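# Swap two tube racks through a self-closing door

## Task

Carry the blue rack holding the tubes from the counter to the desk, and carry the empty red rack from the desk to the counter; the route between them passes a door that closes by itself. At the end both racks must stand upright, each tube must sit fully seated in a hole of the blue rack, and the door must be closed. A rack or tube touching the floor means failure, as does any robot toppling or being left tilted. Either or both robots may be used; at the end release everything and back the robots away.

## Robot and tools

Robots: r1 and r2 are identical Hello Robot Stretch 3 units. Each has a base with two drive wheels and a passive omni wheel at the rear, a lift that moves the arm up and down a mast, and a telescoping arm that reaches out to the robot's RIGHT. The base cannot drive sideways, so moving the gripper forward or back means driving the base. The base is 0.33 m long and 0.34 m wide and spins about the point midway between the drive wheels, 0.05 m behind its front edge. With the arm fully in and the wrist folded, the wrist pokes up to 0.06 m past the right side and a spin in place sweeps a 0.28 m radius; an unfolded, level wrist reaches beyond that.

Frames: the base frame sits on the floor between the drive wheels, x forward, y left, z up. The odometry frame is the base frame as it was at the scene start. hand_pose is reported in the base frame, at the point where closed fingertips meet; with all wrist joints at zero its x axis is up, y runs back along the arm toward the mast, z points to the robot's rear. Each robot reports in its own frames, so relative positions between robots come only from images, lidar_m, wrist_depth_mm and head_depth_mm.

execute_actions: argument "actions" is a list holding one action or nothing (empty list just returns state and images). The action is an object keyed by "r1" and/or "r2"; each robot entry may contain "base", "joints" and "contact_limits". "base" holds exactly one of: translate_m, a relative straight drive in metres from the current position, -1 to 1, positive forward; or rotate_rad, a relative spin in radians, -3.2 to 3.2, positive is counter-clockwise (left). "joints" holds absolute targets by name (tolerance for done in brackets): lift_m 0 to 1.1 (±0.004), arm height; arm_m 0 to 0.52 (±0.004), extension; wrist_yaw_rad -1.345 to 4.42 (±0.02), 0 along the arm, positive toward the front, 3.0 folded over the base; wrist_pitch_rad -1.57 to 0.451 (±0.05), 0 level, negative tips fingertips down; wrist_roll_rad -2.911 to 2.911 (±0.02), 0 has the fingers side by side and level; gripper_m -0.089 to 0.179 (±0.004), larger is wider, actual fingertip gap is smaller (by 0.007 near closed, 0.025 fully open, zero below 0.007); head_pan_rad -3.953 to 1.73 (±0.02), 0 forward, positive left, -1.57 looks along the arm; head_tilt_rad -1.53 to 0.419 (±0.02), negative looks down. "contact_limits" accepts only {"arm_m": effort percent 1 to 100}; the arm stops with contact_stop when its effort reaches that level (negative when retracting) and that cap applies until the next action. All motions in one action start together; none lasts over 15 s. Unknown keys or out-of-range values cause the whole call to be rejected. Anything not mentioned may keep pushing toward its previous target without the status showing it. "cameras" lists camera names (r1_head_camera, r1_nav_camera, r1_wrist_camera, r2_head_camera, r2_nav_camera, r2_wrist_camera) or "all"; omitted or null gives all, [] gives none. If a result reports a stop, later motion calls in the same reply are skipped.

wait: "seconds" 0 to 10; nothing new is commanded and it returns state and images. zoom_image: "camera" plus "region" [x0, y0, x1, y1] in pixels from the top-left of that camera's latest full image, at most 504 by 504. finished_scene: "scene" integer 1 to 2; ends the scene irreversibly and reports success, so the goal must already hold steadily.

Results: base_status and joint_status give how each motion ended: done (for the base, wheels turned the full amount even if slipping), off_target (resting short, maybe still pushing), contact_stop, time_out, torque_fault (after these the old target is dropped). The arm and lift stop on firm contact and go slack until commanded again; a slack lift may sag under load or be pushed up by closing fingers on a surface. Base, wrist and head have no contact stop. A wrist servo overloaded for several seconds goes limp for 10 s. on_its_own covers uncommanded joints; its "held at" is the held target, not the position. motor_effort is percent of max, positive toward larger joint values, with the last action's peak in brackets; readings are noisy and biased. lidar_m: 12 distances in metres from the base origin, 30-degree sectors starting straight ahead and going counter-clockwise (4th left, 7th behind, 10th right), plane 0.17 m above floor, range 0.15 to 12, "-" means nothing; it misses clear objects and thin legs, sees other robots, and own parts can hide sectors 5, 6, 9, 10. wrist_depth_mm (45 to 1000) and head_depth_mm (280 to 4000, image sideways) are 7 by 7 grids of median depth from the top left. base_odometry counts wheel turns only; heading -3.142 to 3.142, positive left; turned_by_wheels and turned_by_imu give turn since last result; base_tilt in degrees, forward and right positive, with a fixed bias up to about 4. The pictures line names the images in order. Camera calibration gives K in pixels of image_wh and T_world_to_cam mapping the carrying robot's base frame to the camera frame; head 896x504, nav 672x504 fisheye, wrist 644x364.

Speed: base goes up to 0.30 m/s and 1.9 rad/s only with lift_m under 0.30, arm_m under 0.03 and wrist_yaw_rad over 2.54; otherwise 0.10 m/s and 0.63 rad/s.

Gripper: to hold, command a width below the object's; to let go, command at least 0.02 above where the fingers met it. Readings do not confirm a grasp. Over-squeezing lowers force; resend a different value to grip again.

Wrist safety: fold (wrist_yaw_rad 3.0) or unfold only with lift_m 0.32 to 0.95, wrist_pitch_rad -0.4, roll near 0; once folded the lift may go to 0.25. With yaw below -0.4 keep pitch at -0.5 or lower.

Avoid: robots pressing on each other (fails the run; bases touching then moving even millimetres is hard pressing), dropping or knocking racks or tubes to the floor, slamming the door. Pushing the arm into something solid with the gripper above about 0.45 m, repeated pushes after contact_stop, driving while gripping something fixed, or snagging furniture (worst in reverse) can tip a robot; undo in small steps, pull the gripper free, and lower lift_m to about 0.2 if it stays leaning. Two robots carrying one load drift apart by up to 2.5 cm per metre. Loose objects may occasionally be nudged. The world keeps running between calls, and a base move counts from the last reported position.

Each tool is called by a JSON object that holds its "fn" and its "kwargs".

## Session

{"fn": "execute_actions", "kwargs": {"actions": []}}

Scene clock: 0.00 s.
r1.base_odometry: x=+0.000 y=+0.000 heading=+0.000 (m, m, rad; r1's odometry frame)
r1.turned_by_wheels: +0.000 (rad since the last result)
r1.turned_by_imu: +0.000 (rad since the last result)
r1.base_tilt: forward=-2.4 right=+2.1 (deg)
r1.lidar_m: 0.79 0.90 0.88 0.92 1.29 2.73 1.55 1.17 1.14 1.04 0.78 0.76
r1.head_depth_mm: 714 712 707 706 699 696 693 / 759 757 755 748 745 740 735 / 812 808 802 801 795 794 788 / 872 866 859 856 852 847 842 / 940 937 929 927 920 910 908 / 1026 1021 1013 1001 995 987 987 / 1048 1045 1040 1040 1037 1035 1025
r1.base_status: not commanded
r1.joint_positions: lift_m=+0.391 arm_m=-0.003 wrist_yaw_rad=+2.840 wrist_pitch_rad=-0.371 wrist_roll_rad=-0.017 gripper_m=+0.037 head_pan_rad=+0.016 head_tilt_rad=+0.000
r1.joint_status: not commanded
r1.motor_effort: left_wheel=+1 right_wheel=+0 lift_m=+22 arm_m=-1 wrist_yaw_rad=-1 wrist_pitch_rad=+5 wrist_roll_rad=+0 gripper_m=+1 head_pan_rad=+0 head_tilt_rad=+2 (%)
r1.hand_pose: x=+0.0470 y=+0.0773 z=+0.4142 quat_wxyz=(+0.233, +0.701, +0.027, +0.674) (m; r1's base frame)
r1.wrist_depth_mm: - - 900 833 782 722 684 / - - - 900 834 772 721 / - - - - 911 834 780 / 862 893 926 938 949 896 838 / 702 - 753 751 772 766 783 / 602 - 606 623 639 649 659 / 521 522 542 537 542 551 554
r2.base_odometry: x=+0.000 y=+0.000 heading=+0.000 (m, m, rad; r2's odometry frame)
r2.turned_by_wheels: +0.000 (rad since the last result)
r2.turned_by_imu: +0.000 (rad since the last result)
r2.base_tilt: forward=-2.3 right=-0.6 (deg)
r2.lidar_m: 0.92 1.00 1.53 1.75 1.92 2.23 2.21 1.08 0.87 0.86 0.93 0.93
r2.head_depth_mm: 864 857 847 841 825 818 813 / 878 873 862 858 851 843 837 / 893 884 877 870 864 860 849 / 904 900 891 886 879 874 863 / 923 918 909 902 893 886 875 / 941 931 926 919 909 904 890 / 955 948 938 931 924 918 906
r2.base_status: not commanded
r2.joint_positions: lift_m=+0.484 arm_m=+0.000 wrist_yaw_rad=+2.971 wrist_pitch_rad=-0.326 wrist_roll_rad=-0.006 gripper_m=+0.037 head_pan_rad=+0.005 head_tilt_rad=+0.009
r2.joint_status: not commanded
r2.motor_effort: left_wheel=+1 right_wheel=+0 lift_m=+35 arm_m=-2 wrist_yaw_rad=+0 wrist_pitch_rad=+7 wrist_roll_rad=+1 gripper_m=+0 head_pan_rad=+0 head_tilt_rad=+2 (%)
r2.hand_pose: x=+0.0186 y=+0.0864 z=+0.5180 quat_wxyz=(+0.174, +0.703, +0.056, +0.688) (m; r2's base frame)
r2.wrist_depth_mm: - - - - - - - / - - - - - - - / - - - - - - - / - - - - - - - / - - - - - - - / 818 808 - 866 891 850 905 / 695 720 704 704 725 733 736
pictures: r1_head_camera (sideways: a quarter turn clockwise sets it upright), r1_nav_camera (sideways: a quarter turn counterclockwise sets it upright), r1_wrist_camera, r2_head_camera (sideways: a quarter turn clockwise sets it upright), r2_nav_camera (sideways: a quarter turn counterclockwise sets it upright), r2_wrist_camera
camera_calibration (this result's frames):
r1_head_camera: T_world_to_cam=[[0.0451124, -0.00103164, -0.998981, 1.31763], [-0.0298804, 0.999551, -0.00238158, 0.00975689], [0.998535, 0.0299574, 0.0450613, -0.108734], [0, 0, 0, 1]] pos_world=[0.0494249, -0.00513578, 1.32121]
r1_nav_camera: T_world_to_cam=[[0.037895, 0.00444567, 0.999272, -1.26803], [-0.0200686, -0.999785, 0.00520901, 0.0505769], [0.99908, -0.0202514, -0.0377977, 0.00471756], [0, 0, 0, 1]] pos_world=[0.0443538, 0.0562988, 1.26702]
r1_wrist_camera: T_world_to_cam=[[0.956692, -0.288071, 0.0418907, -0.0451162], [-0.125094, -0.536777, -0.834399, 0.41314], [0.262853, 0.793023, -0.549566, 0.314781], [0, 0, 0, 1]] pos_world=[0.0121026, -0.0408619, 0.519606]
r2_head_camera: T_world_to_cam=[[0.058496, -0.0557191, -0.996731, 1.31087], [-0.0316535, 0.997836, -0.0576385, 0.0742838], [0.997786, 0.0349216, 0.0566057, -0.122156], [0, 0, 0, 1]] pos_world=[0.047556, 0.00318348, 1.31778]
r2_nav_camera: T_world_to_cam=[[0.0167361, -0.0608292, 0.998008, -1.25296], [0.0225596, -0.997871, -0.0611991, 0.128233], [0.999605, 0.0235389, -0.0153281, -0.0303457], [0, 0, 0, 1]] pos_world=[0.0484106, 0.0524573, 1.25785]
r2_wrist_camera: T_world_to_cam=[[0.987255, -0.149, 0.0559236, -0.0393595], [-0.0175692, -0.45128, -0.892209, 0.539963], [0.158176, 0.879855, -0.448146, 0.310991], [0, 0, 0, 1]] pos_world=[-0.00084693, -0.0358174, 0.62333]
Images, in order (width x height): r1_head_camera 896x504, r1_nav_camera 672x504, r1_wrist_camera 644x364, r2_head_camera 896x504, r2_nav_camera 672x504, r2_wrist_camera 644x364.

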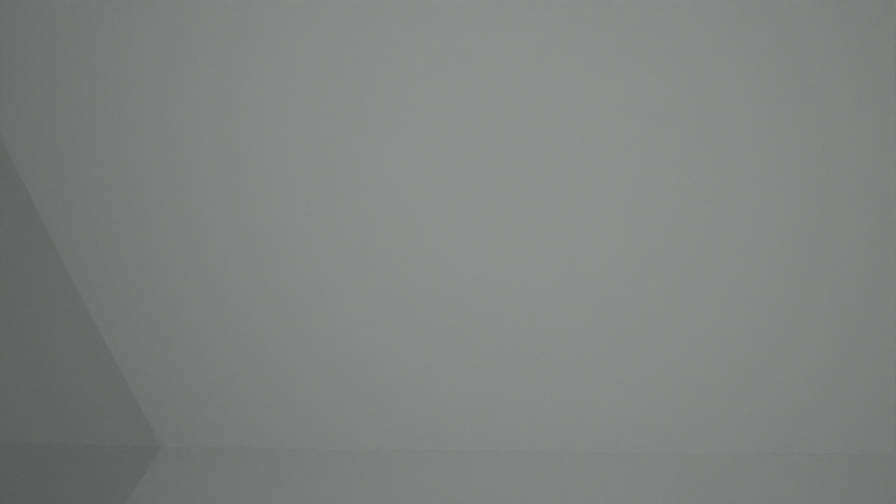

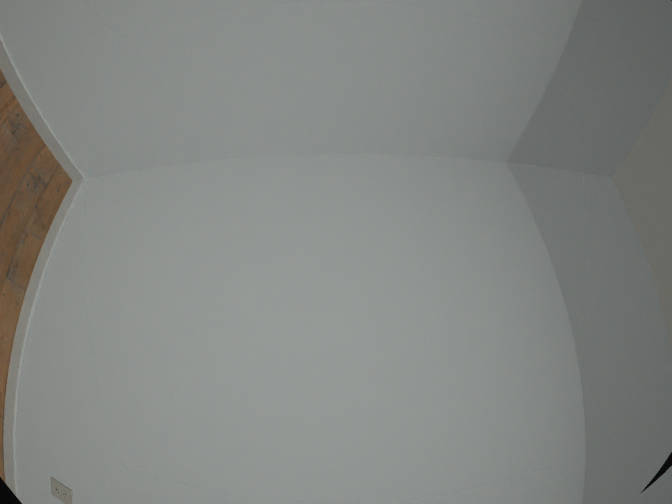

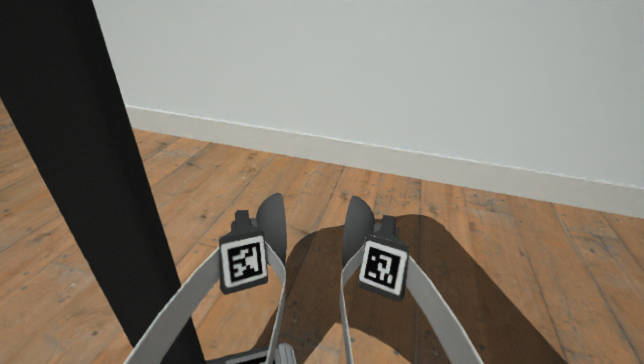

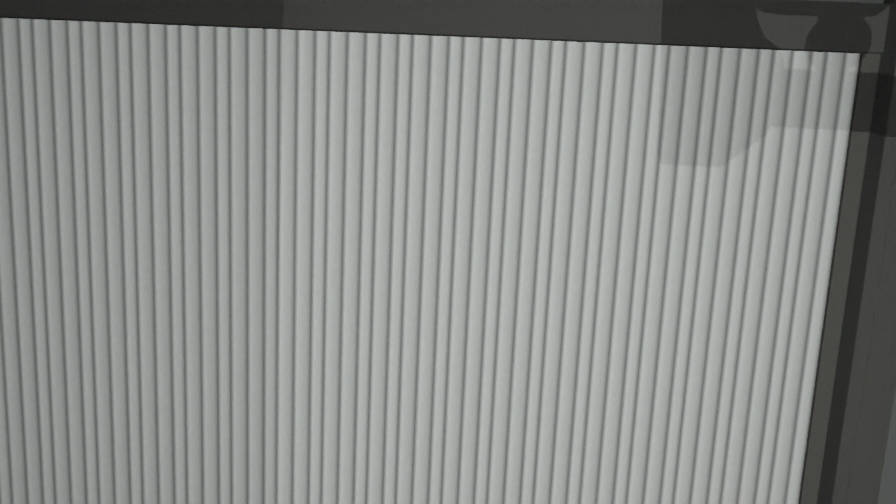

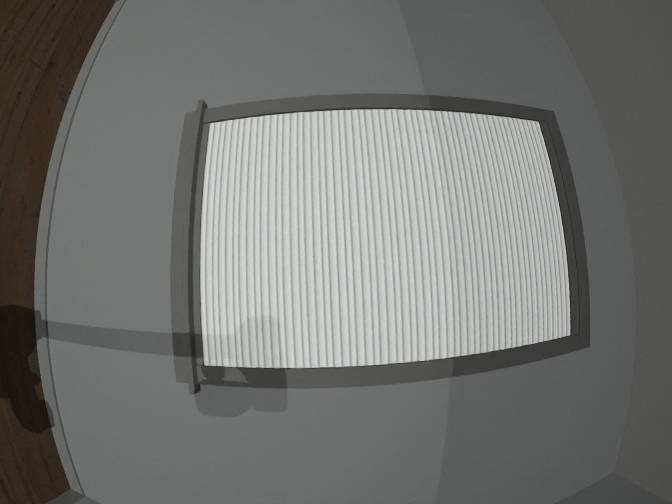

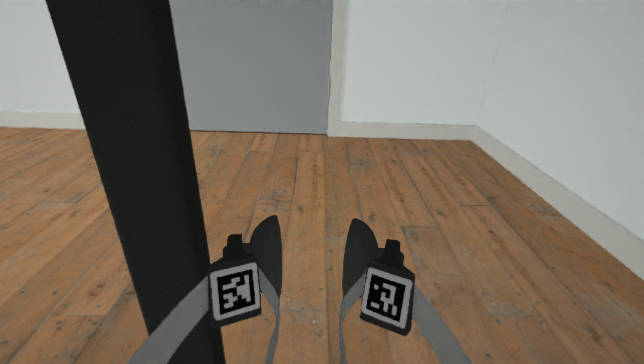

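{"fn": "execute_actions", "kwargs": {"actions": [{"r1":{"base":{"rotate_rad":2.7},"joints":{"lift_m":0.28,"wrist_pitch_rad":-0.4,"head_tilt_rad":-0.5}},"r2":{"base":{"rotate_rad":2.6},"joints":{"lift_m":0.28,"wrist_pitch_rad":-0.4,"head_tilt_rad":-0.5}}}], "cameras": ["r1_head_camera","r1_nav_camera","r2_head_camera","r2_nav_camera"]}}

Scene clock: 4.10 s.
r1.base_odometry: x=+0.000 y=+0.000 heading=+2.700 (m, m, rad; r1's odometry frame)
r1.turned_by_wheels: +2.700 (rad since the last result)
r1.turned_by_imu: +2.713 (rad since the last result)
r1.base_tilt: forward=-2.3 right=+2.1 (deg)
r1.lidar_m: 2.72 1.45 1.15 1.13 0.97 0.77 0.76 0.82 0.89 0.88 0.95 1.43
r1.head_depth_mm: 2468 2647 2913 2862 2067 1591 1312 / 2482 2721 2953 2857 2060 1594 1303 / 2516 2685 2971 2860 2047 1602 1316 / 2571 2761 3045 2860 2048 1596 1310 / 2591 2742 2722 2866 2048 1600 1298 / 2616 2729 1788 2864 1977 1605 1314 / 2308 2322 1513 2245 1926 1599 1308
r1.base_status: done
r1.joint_positions: lift_m=+0.280 arm_m=-0.003 wrist_yaw_rad=+2.840 wrist_pitch_rad=-0.415 wrist_roll_rad=-0.017 gripper_m=+0.037 head_pan_rad=+0.016 head_tilt_rad=-0.494
r1.joint_status: all done
r1.motor_effort: left_wheel=-1(4) right_wheel=+2(7) lift_m=+19(19) arm_m=-2(2) wrist_yaw_rad=-1(1) wrist_pitch_rad=+5(6) wrist_roll_rad=+0(0) gripper_m=+0(1) head_pan_rad=+0(0) head_tilt_rad=-2(20) (%)
r1.hand_pose: x=+0.0455 y=+0.0722 z=+0.2934 quat_wxyz=(+0.248, +0.700, +0.043, +0.668) (m; r1's base frame)
r1.wrist_depth_mm: - - - - - - - / - - - - - - - / - 849 872 898 905 938 964 / 636 688 670 689 701 726 733 / 534 - 569 562 573 585 591 / 455 - - 476 490 487 494 / - - - 418 414 421 427
r2.base_odometry: x=+0.000 y=+0.000 heading=+2.600 (m, m, rad; r2's odometry frame)
r2.turned_by_wheels: +2.600 (rad since the last result)
r2.turned_by_imu: +2.600 (rad since the last result)
r2.base_tilt: forward=-2.3 right=-0.6 (deg)
r2.lidar_m: 2.24 2.21 1.11 0.87 0.86 0.92 0.94 0.92 0.99 1.48 1.75 1.90
r2.head_depth_mm: 2469 2519 2647 2665 2124 1661 1371 / 2780 2974 3101 2949 2118 1663 1361 / 2728 2894 2561 2761 2115 1648 1357 / 2646 2768 2440 2606 2094 1636 1353 / 2552 2707 2315 2491 2089 1634 1347 / 2448 2579 2226 2465 2089 1627 1348 / 2374 2491 2147 2342 2070 1621 1339
r2.base_status: done
r2.joint_positions: lift_m=+0.280 arm_m=+0.000 wrist_yaw_rad=+2.971 wrist_pitch_rad=-0.415 wrist_roll_rad=-0.006 gripper_m=+0.037 head_pan_rad=+0.005 head_tilt_rad=-0.494
r2.joint_status: all done
r2.motor_effort: left_wheel=-2(10) right_wheel=+2(14) lift_m=+23(28) arm_m=-1(0) wrist_yaw_rad=+0(0) wrist_pitch_rad=+7(7) wrist_roll_rad=+0(0) gripper_m=+0(1) head_pan_rad=+0(1) head_tilt_rad=-3(30) (%)
r2.hand_pose: x=+0.0169 y=+0.0762 z=+0.2938 quat_wxyz=(+0.204, +0.700, +0.087, +0.679) (m; r2's base frame)
r2.wrist_depth_mm: 655 - 832 981 - - - / 696 - 913 - - - - / 735 - 941 - - - - / 728 - 766 789 798 827 803 / 608 595 633 620 625 627 643 / 499 499 - 532 513 528 527 / 455 - - 444 431 445 462
pictures: r1_head_camera (sideways: a quarter turn clockwise sets it upright), r1_nav_camera (sideways: a quarter turn counterclockwise sets it upright), r2_head_camera (sideways: a quarter turn clockwise sets it upright), r2_nav_camera (sideways: a quarter turn counterclockwise sets it upright)
camera_calibration (this result's frames):
r1_head_camera: T_world_to_cam=[[-0.434017, -0.00873399, -0.900862, 1.19219], [-0.0293644, 0.999559, 0.00445631, 0.000852244], [0.900426, 0.0283874, -0.434082, 0.515528], [0, 0, 0, 1]] pos_world=[0.0532615, -0.00507379, 1.29778]
r1_nav_camera: T_world_to_cam=[[0.507228, 0.0119911, 0.861728, -1.09121], [-0.0132696, -0.999676, 0.0217215, 0.0290469], [0.86171, -0.0224526, -0.506905, 0.616102], [0, 0, 0, 1]] pos_world=[0.022979, 0.0559554, 1.252]
r2_head_camera: T_world_to_cam=[[-0.42902, -0.058353, -0.901408, 1.18911], [-0.0561853, 0.997703, -0.0378456, 0.0486334], [0.901546, 0.0344094, -0.431313, 0.513522], [0, 0, 0, 1]] pos_world=[0.0499217, 0.00319659, 1.29521]
r2_nav_camera: T_world_to_cam=[[0.495634, -0.0582413, 0.866576, -1.08415], [-0.00904948, -0.998041, -0.0619011, 0.129298], [0.868484, 0.0228382, -0.49519, 0.595011], [0, 0, 0, 1]] pos_world=[0.0217557, 0.0523136, 1.24215]
Images, in order (width x height): r1_head_camera 896x504, r1_nav_camera 672x504, r2_head_camera 896x504, r2_nav_camera 672x504.

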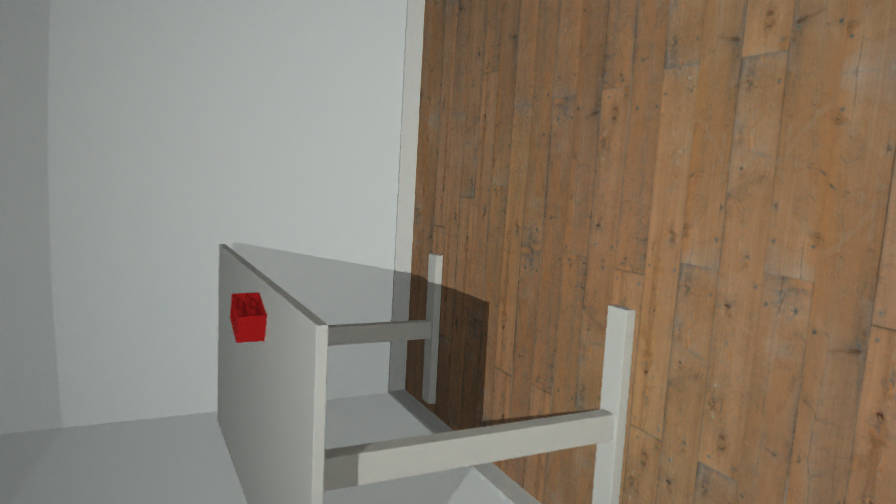

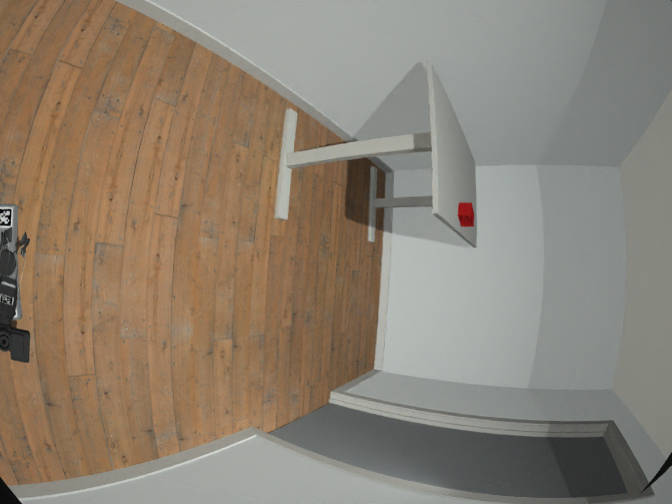

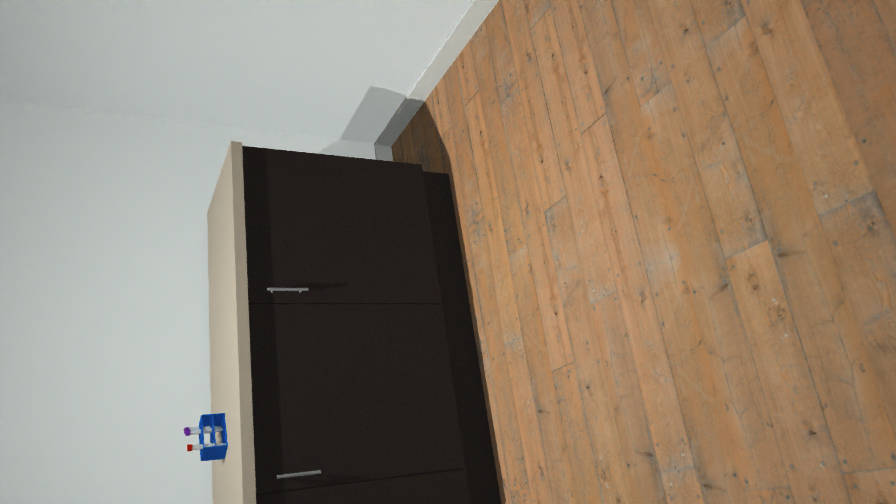

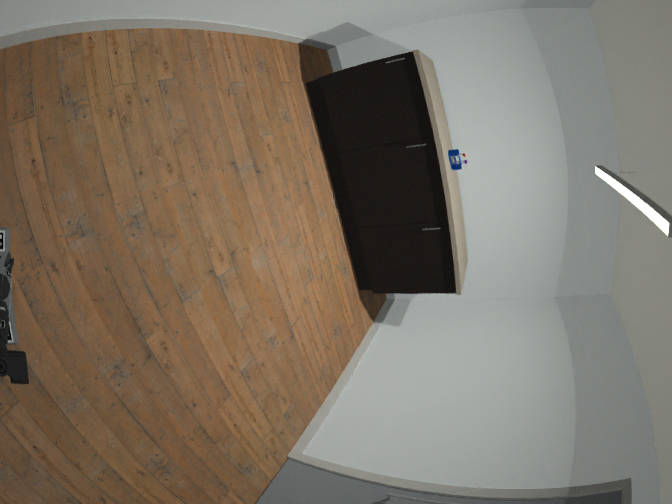

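{"fn": "execute_actions", "kwargs": {"actions": [{"r1":{"base":{"rotate_rad":-0.2}},"r2":{"base":{"rotate_rad":0.25}}}], "cameras": []}}

{"fn": "execute_actions", "kwargs": {"actions": [{"r1":{"base":{"translate_m":1.0}},"r2":{"base":{"translate_m":1.0}}}], "cameras": []}}

{"fn": "execute_actions", "kwargs": {"actions": [{"r1":{"base":{"translate_m":1.0}},"r2":{"base":{"translate_m":0.72}}}], "cameras": []}}

{"fn": "execute_actions", "kwargs": {"actions": [{"r1":{"base":{"rotate_rad":-3.03},"joints":{"head_pan_rad":-1.7,"head_tilt_rad":-0.6}},"r2":{"base":{"rotate_rad":1.7},"joints":{"head_pan_rad":-1.57,"head_tilt_rad":-0.6}}}], "cameras": ["r1_head_camera","r2_head_camera"]}}

Scene clock: 6.20 s.
r1.base_odometry: x=+0.000 y=+0.000 heading=+2.500 (m, m, rad; r1's odometry frame)
r1.turned_by_wheels: -0.200 (rad since the last result)
r1.turned_by_imu: -0.200 (rad since the last result)
r1.base_tilt: forward=-2.3 right=+2.1 (deg)
r1.lidar_m: 2.64 1.55 1.21 1.13 1.16 0.81 0.76 0.77 0.93 0.88 0.89 1.16
r1.head_depth_mm: 2107 2113 2241 2363 2052 1597 1308 / 2530 2794 3013 2711 2045 1592 1308 / 2552 2744 3011 2845 2056 1587 1298 / 2533 2737 2962 2870 2044 1607 1310 / 2510 2709 2968 2865 2032 1597 1310 / 2470 2661 2930 2867 2039 1593 1302 / 2487 2630 1769 2755 2036 1592 1301
r1.base_status: done
r1.joint_positions: lift_m=+0.280 arm_m=-0.003 wrist_yaw_rad=+2.840 wrist_pitch_rad=-0.415 wrist_roll_rad=-0.017 gripper_m=+0.037 head_pan_rad=+0.016 head_tilt_rad=-0.494
r1.joint_status: not commanded
r1.motor_effort: left_wheel=+3(6) right_wheel=-2(6) lift_m=+19(20) arm_m=-1(1) wrist_yaw_rad=+0(1) wrist_pitch_rad=+5(6) wrist_roll_rad=+0(0) gripper_m=+1(0) head_pan_rad=+0(0) head_tilt_rad=-2(1) (%)
r1.hand_pose: x=+0.0455 y=+0.0722 z=+0.2934 quat_wxyz=(+0.248, +0.700, +0.043, +0.668) (m; r1's base frame)
r1.wrist_depth_mm: - 950 - - - - - / - - - - - - - / - 856 884 888 915 955 969 / 637 678 682 691 698 723 731 / 531 - 572 565 575 584 588 / 457 - - 473 484 489 496 / - - - 418 415 421 427
r2.base_odometry: x=+0.000 y=+0.000 heading=+2.850 (m, m, rad; r2's odometry frame)
r2.turned_by_wheels: +0.250 (rad since the last result)
r2.turned_by_imu: +0.250 (rad since the last result)
r2.base_tilt: forward=-2.3 right=-0.6 (deg)
r2.lidar_m: 2.21 1.49 0.95 0.85 0.86 1.02 0.92 0.93 1.14 1.75 1.77 2.17
r2.head_depth_mm: 2564 2702 2359 2571 2150 1667 1366 / 2521 2662 2332 2542 2142 1670 1361 / 2506 2658 2291 2510 2093 1660 1359 / 2466 2603 2252 2489 2087 1639 1355 / 2455 2576 2223 2450 2077 1634 1352 / 2426 2538 2203 2427 2076 1636 1348 / 2392 2526 2157 2433 2055 1619 1337
r2.base_status: done
r2.joint_positions: lift_m=+0.280 arm_m=+0.000 wrist_yaw_rad=+2.971 wrist_pitch_rad=-0.415 wrist_roll_rad=-0.006 gripper_m=+0.037 head_pan_rad=+0.005 head_tilt_rad=-0.494
r2.joint_status: not commanded
r2.motor_effort: left_wheel=-1(11) right_wheel=+2(11) lift_m=+22(22) arm_m=-2(1) wrist_yaw_rad=+0(0) wrist_pitch_rad=+6(6) wrist_roll_rad=+0(0) gripper_m=+0(0) head_pan_rad=+1(0) head_tilt_rad=-3(3) (%)
r2.hand_pose: x=+0.0169 y=+0.0762 z=+0.2938 quat_wxyz=(+0.204, +0.700, +0.087, +0.679) (m; r2's base frame)
r2.wrist_depth_mm: 683 - 797 901 958 - - / 739 - 865 948 - - - / 793 - 917 981 - - - / 730 - 766 757 806 796 817 / 596 601 629 615 625 626 635 / 503 499 - 536 517 528 529 / 445 - - 446 435 449 445
pictures: none
No camera images: the call's "cameras" was empty. Leave "cameras" out to get every camera's image.

Scene clock: 11.13 s.
r1.base_odometry: x=-0.801 y=+0.598 heading=+2.500 (m, m, rad; r1's odometry frame)
r1.turned_by_wheels: +0.000 (rad since the last result)
r1.turned_by_imu: +0.002 (rad since the last result)
r1.base_tilt: forward=-2.3 right=+2.2 (deg)
r1.lidar_m: 1.98 1.81 0.84 1.21 1.24 1.61 1.76 1.24 0.85 0.80 0.82 1.16
r1.head_depth_mm: 1717 1829 1974 2017 1939 1586 1305 / 1699 1847 2017 2212 2036 1593 1300 / 1687 1814 1984 2208 2053 1596 1302 / 1669 1810 1971 2180 2030 1595 1309 / 1659 1818 1976 2168 2070 1599 1302 / 1646 1773 1958 2167 2036 1595 1298 / 1642 1784 1947 2123 1999 1602 1308
r1.base_status: done
r1.joint_positions: lift_m=+0.280 arm_m=-0.003 wrist_yaw_rad=+2.840 wrist_pitch_rad=-0.415 wrist_roll_rad=-0.017 gripper_m=+0.037 head_pan_rad=+0.016 head_tilt_rad=-0.495
r1.joint_status: not commanded
r1.motor_effort: left_wheel=+2(8) right_wheel=-1(4) lift_m=+20(20) arm_m=-1(1) wrist_yaw_rad=+0(0) wrist_pitch_rad=+6(6) wrist_roll_rad=+0(0) gripper_m=+1(0) head_pan_rad=-1(0) head_tilt_rad=-1(2) (%)
r1.hand_pose: x=+0.0454 y=+0.0721 z=+0.2934 quat_wxyz=(+0.248, +0.700, +0.043, +0.668) (m; r1's base frame)
r1.wrist_depth_mm: - - - - - - - / - - - - - - - / - 852 872 887 909 947 967 / 639 680 675 691 700 718 731 / 533 - 574 567 582 574 597 / 458 - - 473 480 491 496 / - - - 419 420 426 428
r2.base_odometry: x=-0.958 y=+0.288 heading=+2.850 (m, m, rad; r2's odometry frame)
r2.turned_by_wheels: +0.000 (rad since the last result)
r2.turned_by_imu: +0.004 (rad since the last result)
r2.base_tilt: forward=-2.2 right=-0.7 (deg)
r2.lidar_m: 1.23 1.23 1.13 1.02 1.03 1.26 1.91 1.92 1.76 1.59 1.60 1.36
r2.head_depth_mm: 1647 1799 1413 1418 1586 1680 1372 / 1629 1764 1396 1398 1548 1666 1364 / 1614 1756 1377 1368 1529 1653 1355 / 1591 1720 1358 1350 1495 1639 1352 / 1572 1696 1337 1329 1464 1591 1351 / 1556 1680 1322 1308 1451 1581 1345 / 1534 1656 1305 1287 1420 1573 1342
r2.base_status: done
r2.joint_positions: lift_m=+0.280 arm_m=+0.000 wrist_yaw_rad=+2.971 wrist_pitch_rad=-0.415 wrist_roll_rad=-0.006 gripper_m=+0.037 head_pan_rad=+0.005 head_tilt_rad=-0.495
r2.joint_status: not commanded
r2.motor_effort: left_wheel=-2(7) right_wheel=+2(11) lift_m=+23(23) arm_m=-1(1) wrist_yaw_rad=+0(1) wrist_pitch_rad=+6(6) wrist_roll_rad=+0(0) gripper_m=+1(0) head_pan_rad=+1(1) head_tilt_rad=-3(3) (%)
r2.hand_pose: x=+0.0169 y=+0.0762 z=+0.2938 quat_wxyz=(+0.204, +0.700, +0.087, +0.679) (m; r2's base frame)
r2.wrist_depth_mm: 848 - 971 - - - - / 907 - - - - - - / 914 - - - - - - / 724 - 767 768 793 797 825 / 603 593 639 612 636 642 635 / 506 505 - 525 519 525 538 / 443 - - 441 432 452 462
pictures: none
No camera images: the call's "cameras" was empty. Leave "cameras" out to get every camera's image.

Scene clock: 16.07 s.
r1.base_odometry: x=-1.603 y=+1.197 heading=+2.500 (m, m, rad; r1's odometry frame)
r1.turned_by_wheels: +0.000 (rad since the last result)
r1.turned_by_imu: +0.002 (rad since the last result)
r1.base_tilt: forward=-2.3 right=+2.2 (deg)
r1.lidar_m: 0.99 1.02 1.05 1.29 0.99 1.71 2.75 1.12 0.86 0.79 0.73 0.96
r1.head_depth_mm: 831 903 990 1088 1218 1380 1296 / 825 901 984 1084 1213 1372 1309 / 820 892 976 1071 1195 1347 1305 / 815 885 969 1060 1186 1344 1306 / 813 883 963 1060 1182 1332 1306 / 808 873 955 1049 1167 1320 1306 / 801 869 953 1042 1157 1304 1306
r1.base_status: done
r1.joint_positions: lift_m=+0.280 arm_m=-0.003 wrist_yaw_rad=+2.840 wrist_pitch_rad=-0.415 wrist_roll_rad=-0.017 gripper_m=+0.037 head_pan_rad=+0.016 head_tilt_rad=-0.495
r1.joint_status: not commanded
r1.motor_effort: left_wheel=+1(8) right_wheel=-2(4) lift_m=+20(19) arm_m=-2(1) wrist_yaw_rad=-1(0) wrist_pitch_rad=+6(6) wrist_roll_rad=+0(0) gripper_m=+0(1) head_pan_rad=+0(0) head_tilt_rad=-2(2) (%)
r1.hand_pose: x=+0.0454 y=+0.0721 z=+0.2934 quat_wxyz=(+0.248, +0.700, +0.043, +0.668) (m; r1's base frame)
r1.wrist_depth_mm: - - - - - - 793 / - - - - - - 810 / - 856 859 891 901 945 821 / 646 690 680 694 708 716 734 / 538 - 567 564 586 583 593 / 455 - - 475 488 487 492 / - - - 418 417 422 426
r2.base_odometry: x=-1.647 y=+0.495 heading=+2.850 (m, m, rad; r2's odometry frame)
r2.turned_by_wheels: +0.000 (rad since the last result)
r2.turned_by_imu: +0.003 (rad since the last result)
r2.base_tilt: forward=-2.3 right=-0.6 (deg)
r2.lidar_m: 0.52 0.52 0.64 1.14 1.15 1.41 2.61 2.54 1.63 1.48 0.91 0.58
r2.head_depth_mm: 992 1079 1165 872 657 711 816 / 984 1064 1151 863 647 695 797 / 973 1055 1135 857 622 680 778 / 960 1037 1115 812 618 668 758 / 950 1026 1104 774 616 654 745 / 941 1015 1091 816 611 643 728 / 928 999 1079 830 608 625 715
r2.base_status: done
r2.joint_positions: lift_m=+0.280 arm_m=+0.000 wrist_yaw_rad=+2.971 wrist_pitch_rad=-0.415 wrist_roll_rad=-0.006 gripper_m=+0.037 head_pan_rad=+0.005 head_tilt_rad=-0.495
r2.joint_status: not commanded
r2.motor_effort: left_wheel=-2(8) right_wheel=+3(10) lift_m=+23(23) arm_m=-1(2) wrist_yaw_rad=+0(0) wrist_pitch_rad=+6(7) wrist_roll_rad=+0(0) gripper_m=+1(0) head_pan_rad=+0(0) head_tilt_rad=-2(3) (%)
r2.hand_pose: x=+0.0169 y=+0.0762 z=+0.2938 quat_wxyz=(+0.204, +0.700, +0.087, +0.679) (m; r2's base frame)
r2.wrist_depth_mm: 915 - - - - 601 473 / 968 - - - - 635 479 / - - - - 985 669 485 / 740 - 785 779 807 716 519 / 597 604 649 620 628 646 564 / 503 495 - 526 524 525 527 / 446 - - 440 433 455 459
pictures: none
No camera images: the call's "cameras" was empty. Leave "cameras" out to get every camera's image.

Scene clock: 19.17 s.
r1.base_odometry: x=-1.602 y=+1.197 heading=-0.530 (m, m, rad; r1's odometry frame)
r1.turned_by_wheels: -3.030 (rad since the last result)
r1.turned_by_imu: -3.046 (rad since the last result)
r1.base_tilt: forward=-2.4 right=+2.1 (deg)
r1.lidar_m: 2.55 1.02 0.83 0.73 0.76 1.03 1.00 1.04 1.05 1.29 0.98 1.89
r1.head_depth_mm: 1107 1226 920 633 1711 1473 1228 / 1097 1208 923 632 1705 1470 1228 / 1085 1196 922 634 1698 1476 1228 / 1081 1187 922 634 1672 1493 1232 / 1064 1177 927 636 1654 1465 1226 / 1052 1159 929 582 1662 1463 1225 / 1043 1153 932 604 1636 1477 1227
r1.base_status: done
r1.joint_positions: lift_m=+0.280 arm_m=-0.002 wrist_yaw_rad=+2.840 wrist_pitch_rad=-0.415 wrist_roll_rad=-0.017 gripper_m=+0.037 head_pan_rad=-1.693 head_tilt_rad=-0.593
r1.joint_status: all done
r1.motor_effort: left_wheel=+1(9) right_wheel=-2(6) lift_m=+20(20) arm_m=-1(2) wrist_yaw_rad=+0(1) wrist_pitch_rad=+6(6) wrist_roll_rad=+0(0) gripper_m=+1(0) head_pan_rad=-3(46) head_tilt_rad=-2(9) (%)
r1.hand_pose: x=+0.0454 y=+0.0721 z=+0.2934 quat_wxyz=(+0.248, +0.700, +0.043, +0.668) (m; r1's base frame)
r1.wrist_depth_mm: - 631 722 797 842 848 892 / - 681 798 845 924 939 - / - 757 841 878 911 939 962 / 639 687 666 695 711 724 726 / 539 - 575 563 576 582 594 / 454 - - 479 482 487 497 / - - - 416 416 421 425
r2.base_odometry: x=-1.647 y=+0.495 heading=-1.734 (m, m, rad; r2's odometry frame)
r2.turned_by_wheels: +1.700 (rad since the last result)
r2.turned_by_imu: +1.697 (rad since the last result)
r2.base_tilt: forward=-2.3 right=-0.5 (deg)
r2.lidar_m: 1.14 1.17 1.55 2.62 2.20 1.56 1.47 0.78 0.55 0.52 0.53 0.70
r2.head_depth_mm: 957 1053 1031 719 650 755 901 / 956 1054 1026 715 649 755 899 / 958 1054 866 710 647 752 900 / 959 1056 848 707 647 752 896 / 960 1055 999 704 648 754 895 / 962 1057 991 698 645 751 899 / 963 1054 981 694 647 751 896
r2.base_status: done
r2.joint_positions: lift_m=+0.280 arm_m=+0.000 wrist_yaw_rad=+2.971 wrist_pitch_rad=-0.415 wrist_roll_rad=-0.006 gripper_m=+0.037 head_pan_rad=-1.563 head_tilt_rad=-0.593
r2.joint_status: all done
r2.motor_effort: left_wheel=-2(11) right_wheel=+3(15) lift_m=+23(23) arm_m=-2(2) wrist_yaw_rad=+0(0) wrist_pitch_rad=+7(6) wrist_roll_rad=+1(0) gripper_m=+1(1) head_pan_rad=-2(30) head_tilt_rad=-3(15) (%)
r2.hand_pose: x=+0.0169 y=+0.0762 z=+0.2938 quat_wxyz=(+0.204, +0.700, +0.087, +0.679) (m; r2's base frame)
r2.wrist_depth_mm: - - - - - - - / - - - - - - - / 957 - - - - - - / 755 - 754 783 783 810 809 / 598 585 639 615 623 619 652 / 495 492 - 527 526 526 531 / 446 - - 442 429 452 458
pictures: r1_head_camera (sideways: a quarter turn clockwise sets it upright), r2_head_camera (sideways: a quarter turn clockwise sets it upright)
camera_calibration (this result's frames):
r1_head_camera: T_world_to_cam=[[0.0618623, 0.517048, -0.853718, 1.12768], [0.993977, -0.10944, 0.00574415, -0.00706613], [-0.0904609, -0.848931, -0.520704, 0.634284], [0, 0, 0, 1]] pos_world=[-0.00535921, -0.0453736, 1.29303]
r2_head_camera: T_world_to_cam=[[-0.0600778, 0.515493, -0.854785, 1.12605], [0.997536, 0.0620948, -0.0326636, 0.0354548], [0.0362399, -0.854641, -0.517953, 0.631535], [0, 0, 0, 1]] pos_world=[0.00939655, -0.0429369, 1.2908]
Images, in order (width x height): r1_head_camera 896x504, r2_head_camera 896x504.

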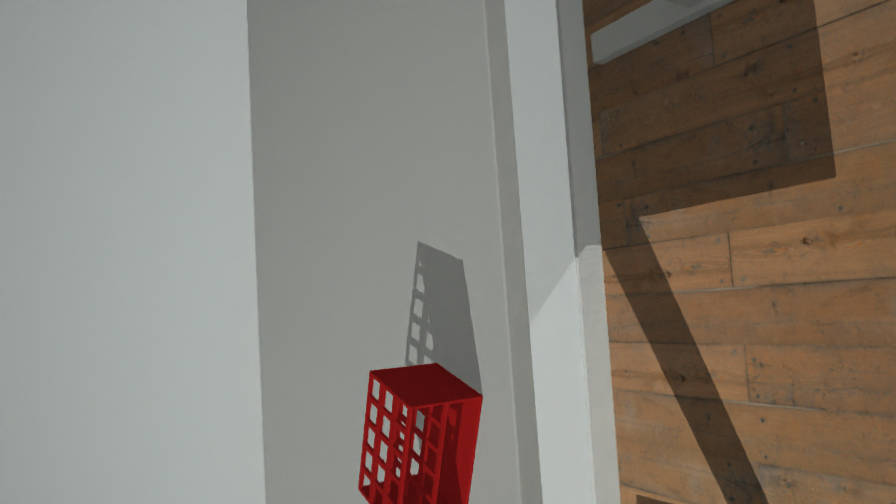

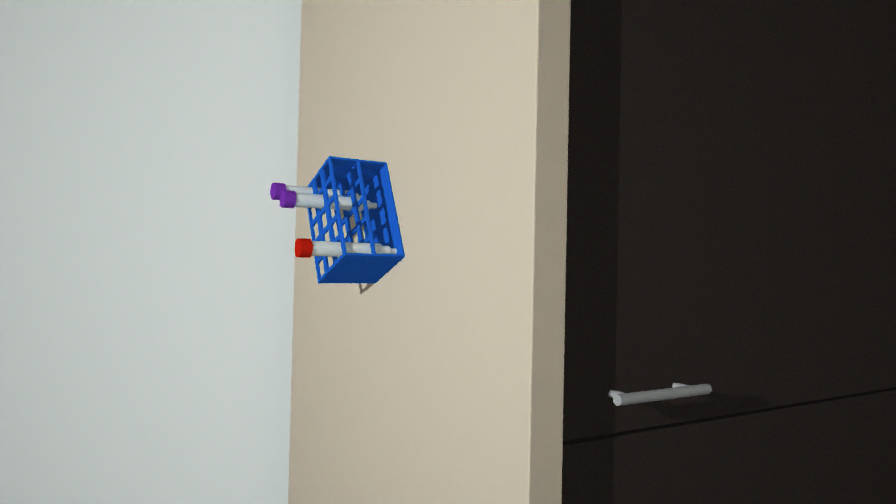

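{"fn": "execute_actions", "kwargs": {"actions": [{"r1":{"base":{"rotate_rad":-0.345},"joints":{"lift_m":0.94,"head_pan_rad":-1.57}},"r2":{"base":{"rotate_rad":0.3},"joints":{"lift_m":0.94}}}], "cameras": []}}

{"fn": "execute_actions", "kwargs": {"actions": [{"r1":{"base":{"translate_m":0.364},"joints":{"wrist_yaw_rad":0,"wrist_pitch_rad":-0.27,"wrist_roll_rad":0,"gripper_m":0.179,"lift_m":0.945}},"r2":{"base":{"translate_m":-0.29},"joints":{"wrist_yaw_rad":0.215,"wrist_roll_rad":0,"gripper_m":0.179,"lift_m":0.97}}}], "cameras": []}}

{"fn": "execute_actions", "kwargs": {"actions": [{"r1":{"joints":{"arm_m":0.05}},"r2":{"joints":{"arm_m":0.34,"wrist_pitch_rad":-0.5}}}], "cameras": ["r1_wrist_camera","r2_wrist_camera"]}}

Scene clock: 27.03 s.
r1.base_odometry: x=-1.602 y=+1.197 heading=-0.875 (m, m, rad; r1's odometry frame)
r1.turned_by_wheels: -0.345 (rad since the last result)
r1.turned_by_imu: -0.345 (rad since the last result)
r1.base_tilt: forward=-2.3 right=+2.1 (deg)
r1.lidar_m: 2.36 1.62 0.97 0.81 0.77 0.81 1.00 1.00 1.06 1.29 1.29 0.98
r1.head_depth_mm: 1260 1395 922 732 1695 - - / 1213 1327 924 694 1660 - - / 1171 1278 922 664 1766 - - / 1132 1246 927 636 1721 - - / 1102 1208 926 635 1678 - - / 1065 1163 928 635 1617 1515 1186 / 1032 1126 930 637 1554 1466 1232
r1.base_status: done
r1.joint_positions: lift_m=+0.940 arm_m=-0.002 wrist_yaw_rad=+2.840 wrist_pitch_rad=-0.416 wrist_roll_rad=-0.017 gripper_m=+0.037 head_pan_rad=-1.577 head_tilt_rad=-0.593
r1.joint_status: all done
r1.motor_effort: left_wheel=+2(4) right_wheel=-2(7) lift_m=+24(25) arm_m=-2(2) wrist_yaw_rad=+0(0) wrist_pitch_rad=+6(6) wrist_roll_rad=+0(0) gripper_m=+0(0) head_pan_rad=+3(16) head_tilt_rad=-2(2) (%)
r1.hand_pose: x=+0.0454 y=+0.0721 z=+0.9531 quat_wxyz=(+0.248, +0.700, +0.043, +0.668) (m; r1's base frame)
r1.wrist_depth_mm: - 684 772 925 - - - / - 741 847 - - - - / - 807 920 - - - - / 637 884 - - - - - / 700 - - - - - - / 769 - - - - - - / 842 950 - - - - -
r2.base_odometry: x=-1.647 y=+0.495 heading=-1.434 (m, m, rad; r2's odometry frame)
r2.turned_by_wheels: +0.300 (rad since the last result)
r2.turned_by_imu: +0.300 (rad since the last result)
r2.base_tilt: forward=-2.1 right=-0.6 (deg)
r2.lidar_m: 1.14 1.31 2.26 2.62 1.70 1.48 1.08 0.61 0.52 0.52 0.60 1.14
r2.head_depth_mm: 927 1006 1031 720 578 - - / 951 1033 1021 714 610 681 - / 975 1066 1016 710 645 704 - / 1006 1109 1007 706 669 741 - / 1038 1140 998 703 704 774 - / 1066 1178 992 698 737 855 - / 1104 1218 978 696 774 917 1148
r2.base_status: done
r2.joint_positions: lift_m=+0.940 arm_m=+0.000 wrist_yaw_rad=+2.971 wrist_pitch_rad=-0.415 wrist_roll_rad=-0.006 gripper_m=+0.037 head_pan_rad=-1.563 head_tilt_rad=-0.593
r2.joint_status: all done
r2.motor_effort: left_wheel=-1(11) right_wheel=+2(11) lift_m=+44(46) arm_m=-2(2) wrist_yaw_rad=+0(0) wrist_pitch_rad=+7(7) wrist_roll_rad=+1(0) gripper_m=+0(1) head_pan_rad=-2(2) head_tilt_rad=-4(4) (%)
r2.hand_pose: x=+0.0169 y=+0.0762 z=+0.9529 quat_wxyz=(+0.204, +0.700, +0.087, +0.679) (m; r2's base frame)
r2.wrist_depth_mm: - - - - - - - / - - - - - - - / - - - - - - - / - - - - - - - / - - - - - - - / - - - - - - - / - - - - - - -
pictures: none
No camera images: the call's "cameras" was empty. Leave "cameras" out to get every camera's image.

Scene clock: 31.63 s.
r1.base_odometry: x=-1.369 y=+0.917 heading=-0.875 (m, m, rad; r1's odometry frame)
r1.turned_by_wheels: +0.000 (rad since the last result)
r1.turned_by_imu: +0.001 (rad since the last result)
r1.base_tilt: forward=-2.3 right=+2.1 (deg)
r1.lidar_m: 2.15 1.88 1.01 0.91 0.92 0.97 1.34 1.34 1.23 1.18 0.73 1.32
r1.head_depth_mm: 1137 1250 921 631 536 - - / 1100 1216 924 579 535 - - / 1059 1181 923 599 - - - / 1032 1135 925 634 537 - 1202 / 995 1094 928 635 500 1451 1231 / 960 1053 929 633 484 1468 1236 / 933 1023 932 635 484 1397 1202
r1.base_status: done
r1.joint_positions: lift_m=+0.945 arm_m=-0.002 wrist_yaw_rad=+0.003 wrist_pitch_rad=-0.294 wrist_roll_rad=-0.003 gripper_m=+0.179 head_pan_rad=-1.577 head_tilt_rad=-0.593
r1.joint_status: all done
r1.motor_effort: left_wheel=+2(6) right_wheel=-2(2) lift_m=+24(25) arm_m=-2(2) wrist_yaw_rad=-4(3) wrist_pitch_rad=+9(9) wrist_roll_rad=+2(2) gripper_m=+1(86) head_pan_rad=+4(3) head_tilt_rad=-2(2) (%)
r1.hand_pose: x=-0.0209 y=-0.3807 z=+0.9862 quat_wxyz=(+0.701, +0.105, -0.698, -0.103) (m; r1's base frame)
r1.wrist_depth_mm: 700 752 813 869 946 - - / 638 659 688 711 749 791 832 / 382 392 401 272 295 431 444 / 275 278 283 282 286 299 302 / 222 220 219 222 226 250 - / - 175 185 207 - - - / 164 - - - - - -
r2.base_odometry: x=-1.687 y=+0.782 heading=-1.434 (m, m, rad; r2's odometry frame)
r2.turned_by_wheels: +0.000 (rad since the last result)
r2.turned_by_imu: -0.001 (rad since the last result)
r2.base_tilt: forward=-2.3 right=-0.6 (deg)
r2.lidar_m: 1.42 1.64 2.69 2.45 1.39 1.20 1.20 0.53 0.45 0.45 0.52 0.88
r2.head_depth_mm: 863 939 993 719 - - - / 888 969 1023 715 587 - - / 915 998 1015 710 - - - / 940 1026 800 707 - - - / 968 1067 996 702 600 699 839 / 997 1098 987 700 597 755 894 / 1027 1137 977 695 652 784 962
r2.base_status: done
r2.joint_positions: lift_m=+0.970 arm_m=+0.000 wrist_yaw_rad=+0.217 wrist_pitch_rad=-0.415 wrist_roll_rad=-0.003 gripper_m=+0.179 head_pan_rad=-1.563 head_tilt_rad=-0.593
r2.joint_status: all done
r2.motor_effort: left_wheel=-1(7) right_wheel=+2(2) lift_m=+45(43) arm_m=-2(2) wrist_yaw_rad=-1(2) wrist_pitch_rad=+6(7) wrist_roll_rad=+1(2) gripper_m=+1(85) head_pan_rad=-3(2) head_tilt_rad=-4(4) (%)
r2.hand_pose: x=+0.0268 y=-0.3649 z=+0.9829 quat_wxyz=(+0.705, +0.220, -0.671, -0.070) (m; r2's base frame)
r2.wrist_depth_mm: - - 939 833 760 684 610 / 643 680 698 632 615 698 638 / 481 451 467 465 479 501 500 / 564 382 353 351 362 369 371 / 757 473 364 293 288 293 293 / - 585 437 347 255 239 246 / - 740 516 395 316 242 -
pictures: none
No camera images: the call's "cameras" was empty. Leave "cameras" out to get every camera's image.

Scene clock: 35.33 s.
r1.base_odometry: x=-1.369 y=+0.917 heading=-0.875 (m, m, rad; r1's odometry frame)
r1.turned_by_wheels: +0.000 (rad since the last result)
r1.turned_by_imu: +0.001 (rad since the last result)
r1.base_tilt: forward=-2.4 right=+2.1 (deg)
r1.lidar_m: 2.15 1.87 1.01 0.91 0.92 0.97 1.35 1.34 1.23 1.18 0.73 1.32
r1.head_depth_mm: 1145 1242 921 662 - - 1160 / 1099 1221 920 632 - - 1179 / 1065 1179 925 634 - - 1172 / 1029 1134 922 665 - 1459 1209 / 996 1096 925 636 482 1463 1231 / 966 1061 928 635 483 1469 1225 / 933 1023 931 637 484 1399 1205
r1.base_status: not commanded
r1.joint_positions: lift_m=+0.945 arm_m=+0.050 wrist_yaw_rad=+0.002 wrist_pitch_rad=-0.294 wrist_roll_rad=-0.003 gripper_m=+0.179 head_pan_rad=-1.577 head_tilt_rad=-0.593
r1.joint_status: all done
r1.motor_effort: left_wheel=+2(2) right_wheel=-2(2) lift_m=+24(24) arm_m=+2(2) wrist_yaw_rad=-2(1) wrist_pitch_rad=+9(9) wrist_roll_rad=+2(1) gripper_m=+0(0) head_pan_rad=+3(4) head_tilt_rad=-2(2) (%)
r1.hand_pose: x=-0.0210 y=-0.4329 z=+0.9863 quat_wxyz=(+0.701, +0.105, -0.698, -0.103) (m; r1's base frame)
r1.wrist_depth_mm: 653 706 759 824 907 - - / 642 657 681 716 743 788 831 / 384 391 400 228 237 429 444 / 274 279 282 251 253 281 302 / 222 221 219 219 220 237 230 / - 170 177 180 181 184 - / 147 149 150 156 180 - -
r2.base_odometry: x=-1.687 y=+0.782 heading=-1.434 (m, m, rad; r2's odometry frame)
r2.turned_by_wheels: +0.000 (rad since the last result)
r2.turned_by_imu: +0.000 (rad since the last result)
r2.base_tilt: forward=-2.2 right=-0.6 (deg)
r2.lidar_m: 1.42 1.63 2.69 2.44 1.40 1.19 1.20 0.53 0.45 0.45 0.52 0.88
r2.head_depth_mm: 864 931 - 689 550 579 672 / 889 954 - 714 549 604 706 / 912 986 - 683 564 634 746 / 939 1033 800 678 581 663 788 / 964 1070 993 701 600 701 839 / 998 1099 989 698 597 737 895 / 1027 1137 979 695 660 783 958
r2.base_status: not commanded
r2.joint_positions: lift_m=+0.970 arm_m=+0.340 wrist_yaw_rad=+0.215 wrist_pitch_rad=-0.512 wrist_roll_rad=-0.003 gripper_m=+0.179 head_pan_rad=-1.563 head_tilt_rad=-0.593
r2.joint_status: all done
r2.motor_effort: left_wheel=-1(0) right_wheel=+2(3) lift_m=+44(44) arm_m=+4(2) wrist_yaw_rad=+0(1) wrist_pitch_rad=+5(4) wrist_roll_rad=+1(1) gripper_m=+0(1) head_pan_rad=-2(2) head_tilt_rad=-4(4) (%)
r2.hand_pose: x=+0.0236 y=-0.6914 z=+0.9616 quat_wxyz=(+0.700, +0.252, -0.660, -0.105) (m; r2's base frame)
r2.wrist_depth_mm: 692 689 617 528 457 412 372 / 460 467 454 432 471 444 400 / 344 353 194 195 335 380 383 / 276 280 194 214 237 296 299 / 236 236 220 226 234 245 248 / - 201 203 204 207 209 213 / 171 177 178 179 180 180 -
pictures: r1_wrist_camera, r2_wrist_camera
camera_calibration (this result's frames):
r1_wrist_camera: T_world_to_cam=[[-0.999549, -0.00379657, 0.0297848, -0.0570738], [-0.0279024, 0.483858, -0.874702, 1.09172], [-0.0110907, -0.875138, -0.483746, 0.258829], [0, 0, 0, 1]] pos_world=[-0.0237159, -0.301941, 1.08183]
r2_wrist_camera: T_world_to_cam=[[-0.969163, -0.241582, 0.0485896, -0.195744], [-0.184327, 0.579854, -0.793595, 1.20693], [0.163543, -0.778079, -0.606503, 0.199262], [0, 0, 0, 1]] pos_world=[0.000173395, -0.592089, 1.08818]
Images, in order (width x height): r1_wrist_camera 644x364, r2_wrist_camera 644x364.

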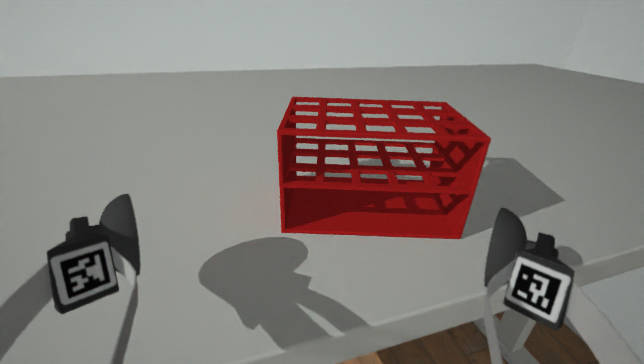

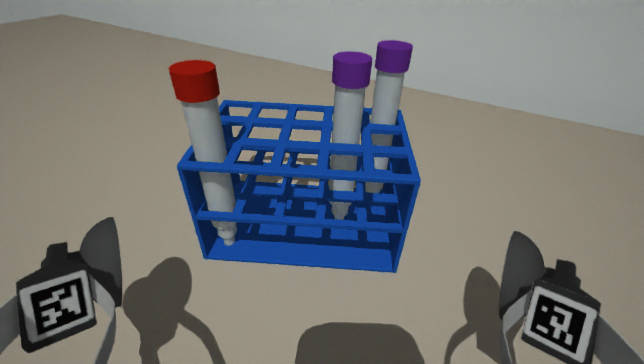

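{"fn": "execute_actions", "kwargs": {"actions": [{"r1":{"base":{"translate_m":-0.04}},"r2":{"base":{"translate_m":0.025},"joints":{"arm_m":0.41}}}], "cameras": ["r1_wrist_camera","r2_wrist_camera"]}}

Scene clock: 38.83 s.
r1.base_odometry: x=-1.395 y=+0.948 heading=-0.874 (m, m, rad; r1's odometry frame)
r1.turned_by_wheels: +0.000 (rad since the last result)
r1.turned_by_imu: +0.001 (rad since the last result)
r1.base_tilt: forward=-2.4 right=+2.1 (deg)
r1.lidar_m: 2.17 1.84 0.99 0.91 0.90 0.94 1.31 1.30 1.20 1.19 0.76 1.33
r1.head_depth_mm: 1151 1264 918 659 - - 1156 / 1110 1247 918 663 - - 1178 / 1073 1191 923 634 - - 1180 / 1043 1140 921 571 - 1454 1204 / 1004 1108 928 620 501 1476 1230 / 975 1065 931 634 484 1466 1234 / 946 1037 929 638 483 1423 1226
r1.base_status: done
r1.joint_positions: lift_m=+0.945 arm_m=+0.050 wrist_yaw_rad=+0.002 wrist_pitch_rad=-0.294 wrist_roll_rad=-0.003 gripper_m=+0.179 head_pan_rad=-1.577 head_tilt_rad=-0.593
r1.joint_status: not commanded
r1.motor_effort: left_wheel=+2(4) right_wheel=-2(5) lift_m=+24(24) arm_m=+2(2) wrist_yaw_rad=-1(2) wrist_pitch_rad=+9(9) wrist_roll_rad=+2(2) gripper_m=+1(0) head_pan_rad=+3(3) head_tilt_rad=-2(2) (%)
r1.hand_pose: x=-0.0210 y=-0.4329 z=+0.9863 quat_wxyz=(+0.701, +0.105, -0.698, -0.103) (m; r1's base frame)
r1.wrist_depth_mm: 680 723 774 840 906 - - / 644 664 691 716 751 798 828 / 385 394 247 230 361 430 444 / 273 278 254 252 267 296 303 / 222 221 218 220 219 238 236 / - 171 178 180 188 201 - / 147 148 155 173 - - -
r2.base_odometry: x=-1.683 y=+0.757 heading=-1.434 (m, m, rad; r2's odometry frame)
r2.turned_by_wheels: +0.000 (rad since the last result)
r2.turned_by_imu: +0.000 (rad since the last result)
r2.base_tilt: forward=-2.3 right=-0.5 (deg)
r2.lidar_m: 1.40 1.61 2.68 2.50 1.42 1.22 1.22 0.54 0.46 0.46 0.52 0.89
r2.head_depth_mm: 868 933 - 691 552 586 681 / 890 949 912 716 550 613 716 / 920 986 - 710 565 643 755 / 947 1032 1009 709 582 674 801 / 974 1072 996 701 600 710 853 / 1004 1110 987 698 638 747 909 / 1031 1143 985 694 669 795 976
r2.base_status: done
r2.joint_positions: lift_m=+0.970 arm_m=+0.410 wrist_yaw_rad=+0.215 wrist_pitch_rad=-0.513 wrist_roll_rad=-0.003 gripper_m=+0.179 head_pan_rad=-1.563 head_tilt_rad=-0.593
r2.joint_status: all done
r2.motor_effort: left_wheel=-2(3) right_wheel=+2(10) lift_m=+45(44) arm_m=+3(2) wrist_yaw_rad=+0(1) wrist_pitch_rad=+5(5) wrist_roll_rad=+1(1) gripper_m=+0(1) head_pan_rad=-3(2) head_tilt_rad=-3(4) (%)
r2.hand_pose: x=+0.0236 y=-0.7614 z=+0.9616 quat_wxyz=(+0.700, +0.252, -0.660, -0.105) (m; r2's base frame)
r2.wrist_depth_mm: 682 622 535 459 411 363 328 / 461 467 480 481 434 386 349 / 344 350 359 359 127 372 370 / 277 92 173 165 149 297 298 / 235 107 139 138 133 246 246 / - 118 121 122 148 127 211 / 170 167 144 168 143 174 -
pictures: r1_wrist_camera, r2_wrist_camera
camera_calibration (this result's frames):
r1_wrist_camera: T_world_to_cam=[[-0.999549, -0.00379668, 0.0297848, -0.0570738], [-0.0279024, 0.483858, -0.874702, 1.09172], [-0.0110906, -0.875138, -0.483746, 0.258829], [0, 0, 0, 1]] pos_world=[-0.0237159, -0.301941, 1.08183]
r2_wrist_camera: T_world_to_cam=[[-0.969163, -0.241584, 0.0485873, -0.212653], [-0.184339, 0.579916, -0.793547, 1.2475], [0.163532, -0.778033, -0.606566, 0.144892], [0, 0, 0, 1]] pos_world=[0.000172872, -0.662087, 1.08817]
Images, in order (width x height): r1_wrist_camera 644x364, r2_wrist_camera 644x364.

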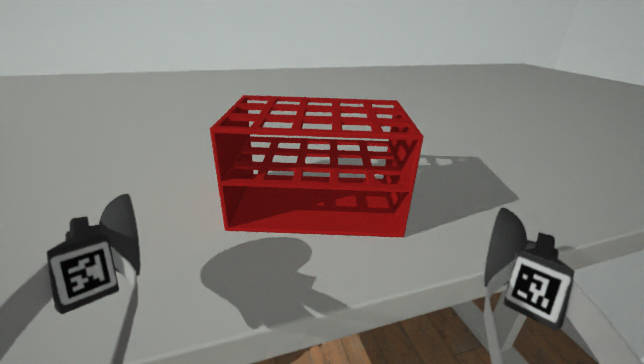

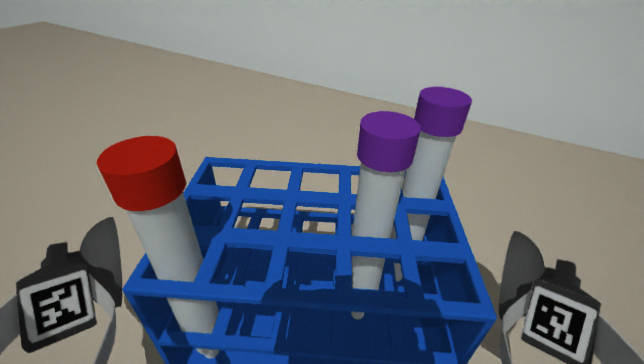

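{"fn": "execute_actions", "kwargs": {"actions": [{"r1":{"joints":{"arm_m":0.155,"lift_m":0.94}},"r2":{"joints":{"gripper_m":0.10}}}], "cameras": ["r1_wrist_camera","r2_wrist_camera"]}}

Scene clock: 41.00 s.
r1.base_odometry: x=-1.395 y=+0.948 heading=-0.874 (m, m, rad; r1's odometry frame)
r1.turned_by_wheels: +0.000 (rad since the last result)
r1.turned_by_imu: +0.000 (rad since the last result)
r1.base_tilt: forward=-2.3 right=+2.1 (deg)
r1.lidar_m: 2.18 1.84 0.99 0.91 0.91 0.94 1.31 1.31 1.20 1.19 0.75 1.33
r1.head_depth_mm: 1154 1275 951 - 1642 1467 1232 / 1111 1232 985 - - 1473 1222 / 1073 1193 921 - - 1480 1219 / 1045 1147 926 - 528 1473 1236 / 1006 1101 923 609 501 1468 1230 / 974 1068 925 636 484 1471 1238 / 947 1035 931 637 483 1433 1229
r1.base_status: not commanded
r1.joint_positions: lift_m=+0.940 arm_m=+0.155 wrist_yaw_rad=+0.002 wrist_pitch_rad=-0.294 wrist_roll_rad=-0.003 gripper_m=+0.179 head_pan_rad=-1.577 head_tilt_rad=-0.593
r1.joint_status: all done
r1.motor_effort: left_wheel=+3(1) right_wheel=-1(1) lift_m=+19(22) arm_m=+3(2) wrist_yaw_rad=-1(2) wrist_pitch_rad=+9(9) wrist_roll_rad=+2(2) gripper_m=+1(1) head_pan_rad=+4(3) head_tilt_rad=-2(2) (%)
r1.hand_pose: x=-0.0211 y=-0.5379 z=+0.9816 quat_wxyz=(+0.701, +0.104, -0.698, -0.103) (m; r1's base frame)
r1.wrist_depth_mm: 604 638 693 744 812 883 916 / 622 645 659 683 720 759 803 / 371 376 354 393 404 418 432 / 264 251 135 144 136 288 292 / 213 119 142 138 139 111 222 / - 131 154 158 132 120 179 / 142 139 141 143 143 144 149
r2.base_odometry: x=-1.683 y=+0.757 heading=-1.434 (m, m, rad; r2's odometry frame)
r2.turned_by_wheels: +0.000 (rad since the last result)
r2.turned_by_imu: +0.000 (rad since the last result)
r2.base_tilt: forward=-2.2 right=-0.6 (deg)
r2.lidar_m: 1.40 1.61 2.69 2.50 1.42 1.22 1.22 0.54 0.46 0.46 0.52 0.89
r2.head_depth_mm: 868 931 - 690 551 588 681 / 894 951 909 713 550 614 715 / 920 982 - 710 565 643 756 / 944 1035 1008 707 582 676 802 / 977 1069 994 702 600 710 853 / 1003 1106 986 699 638 749 907 / 1032 1146 981 692 667 793 973
r2.base_status: not commanded
r2.joint_positions: lift_m=+0.970 arm_m=+0.410 wrist_yaw_rad=+0.215 wrist_pitch_rad=-0.513 wrist_roll_rad=-0.003 gripper_m=+0.101 head_pan_rad=-1.563 head_tilt_rad=-0.593
r2.joint_status: all done
r2.motor_effort: left_wheel=-1(2) right_wheel=+2(2) lift_m=+45(45) arm_m=+4(4) wrist_yaw_rad=+0(0) wrist_pitch_rad=+6(6) wrist_roll_rad=+1(1) gripper_m=-18(91) head_pan_rad=-1(2) head_tilt_rad=-3(3) (%)
r2.hand_pose: x=+0.0236 y=-0.7614 z=+0.9616 quat_wxyz=(+0.700, +0.252, -0.660, -0.105) (m; r2's base frame)
r2.wrist_depth_mm: 679 620 530 461 408 365 327 / 462 470 482 478 418 385 349 / 350 332 358 361 147 375 373 / 277 107 177 177 163 296 301 / 232 134 139 157 143 245 247 / 205 135 142 157 157 129 210 / 171 171 165 167 168 178 184
pictures: r1_wrist_camera, r2_wrist_camera
camera_calibration (this result's frames):
r1_wrist_camera: T_world_to_cam=[[-0.999555, -0.00336277, 0.0296309, -0.0570393], [-0.0275617, 0.483561, -0.874877, 1.13848], [-0.0113863, -0.875304, -0.483438, 0.164267], [0, 0, 0, 1]] pos_world=[-0.023765, -0.406933, 1.07713]
r2_wrist_camera: T_world_to_cam=[[-0.96919, -0.241481, 0.0485607, -0.21257], [-0.184288, 0.580087, -0.793433, 1.24748], [0.16343, -0.777937, -0.606717, 0.145104], [0, 0, 0, 1]] pos_world=[0.000159492, -0.662095, 1.08815]
Images, in order (width x height): r1_wrist_camera 644x364, r2_wrist_camera 644x364.

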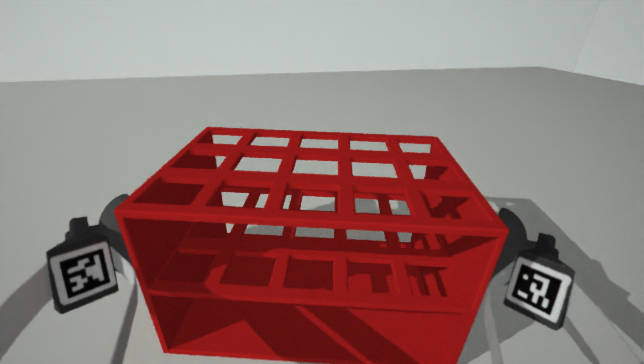

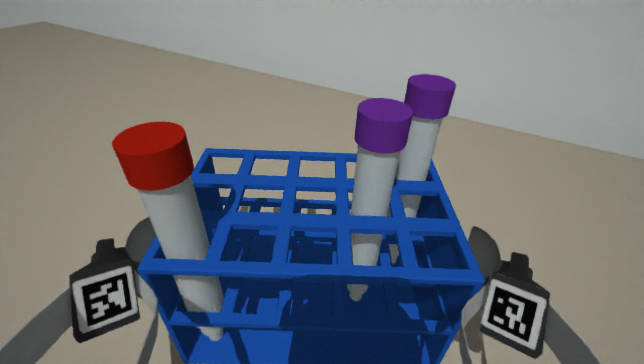

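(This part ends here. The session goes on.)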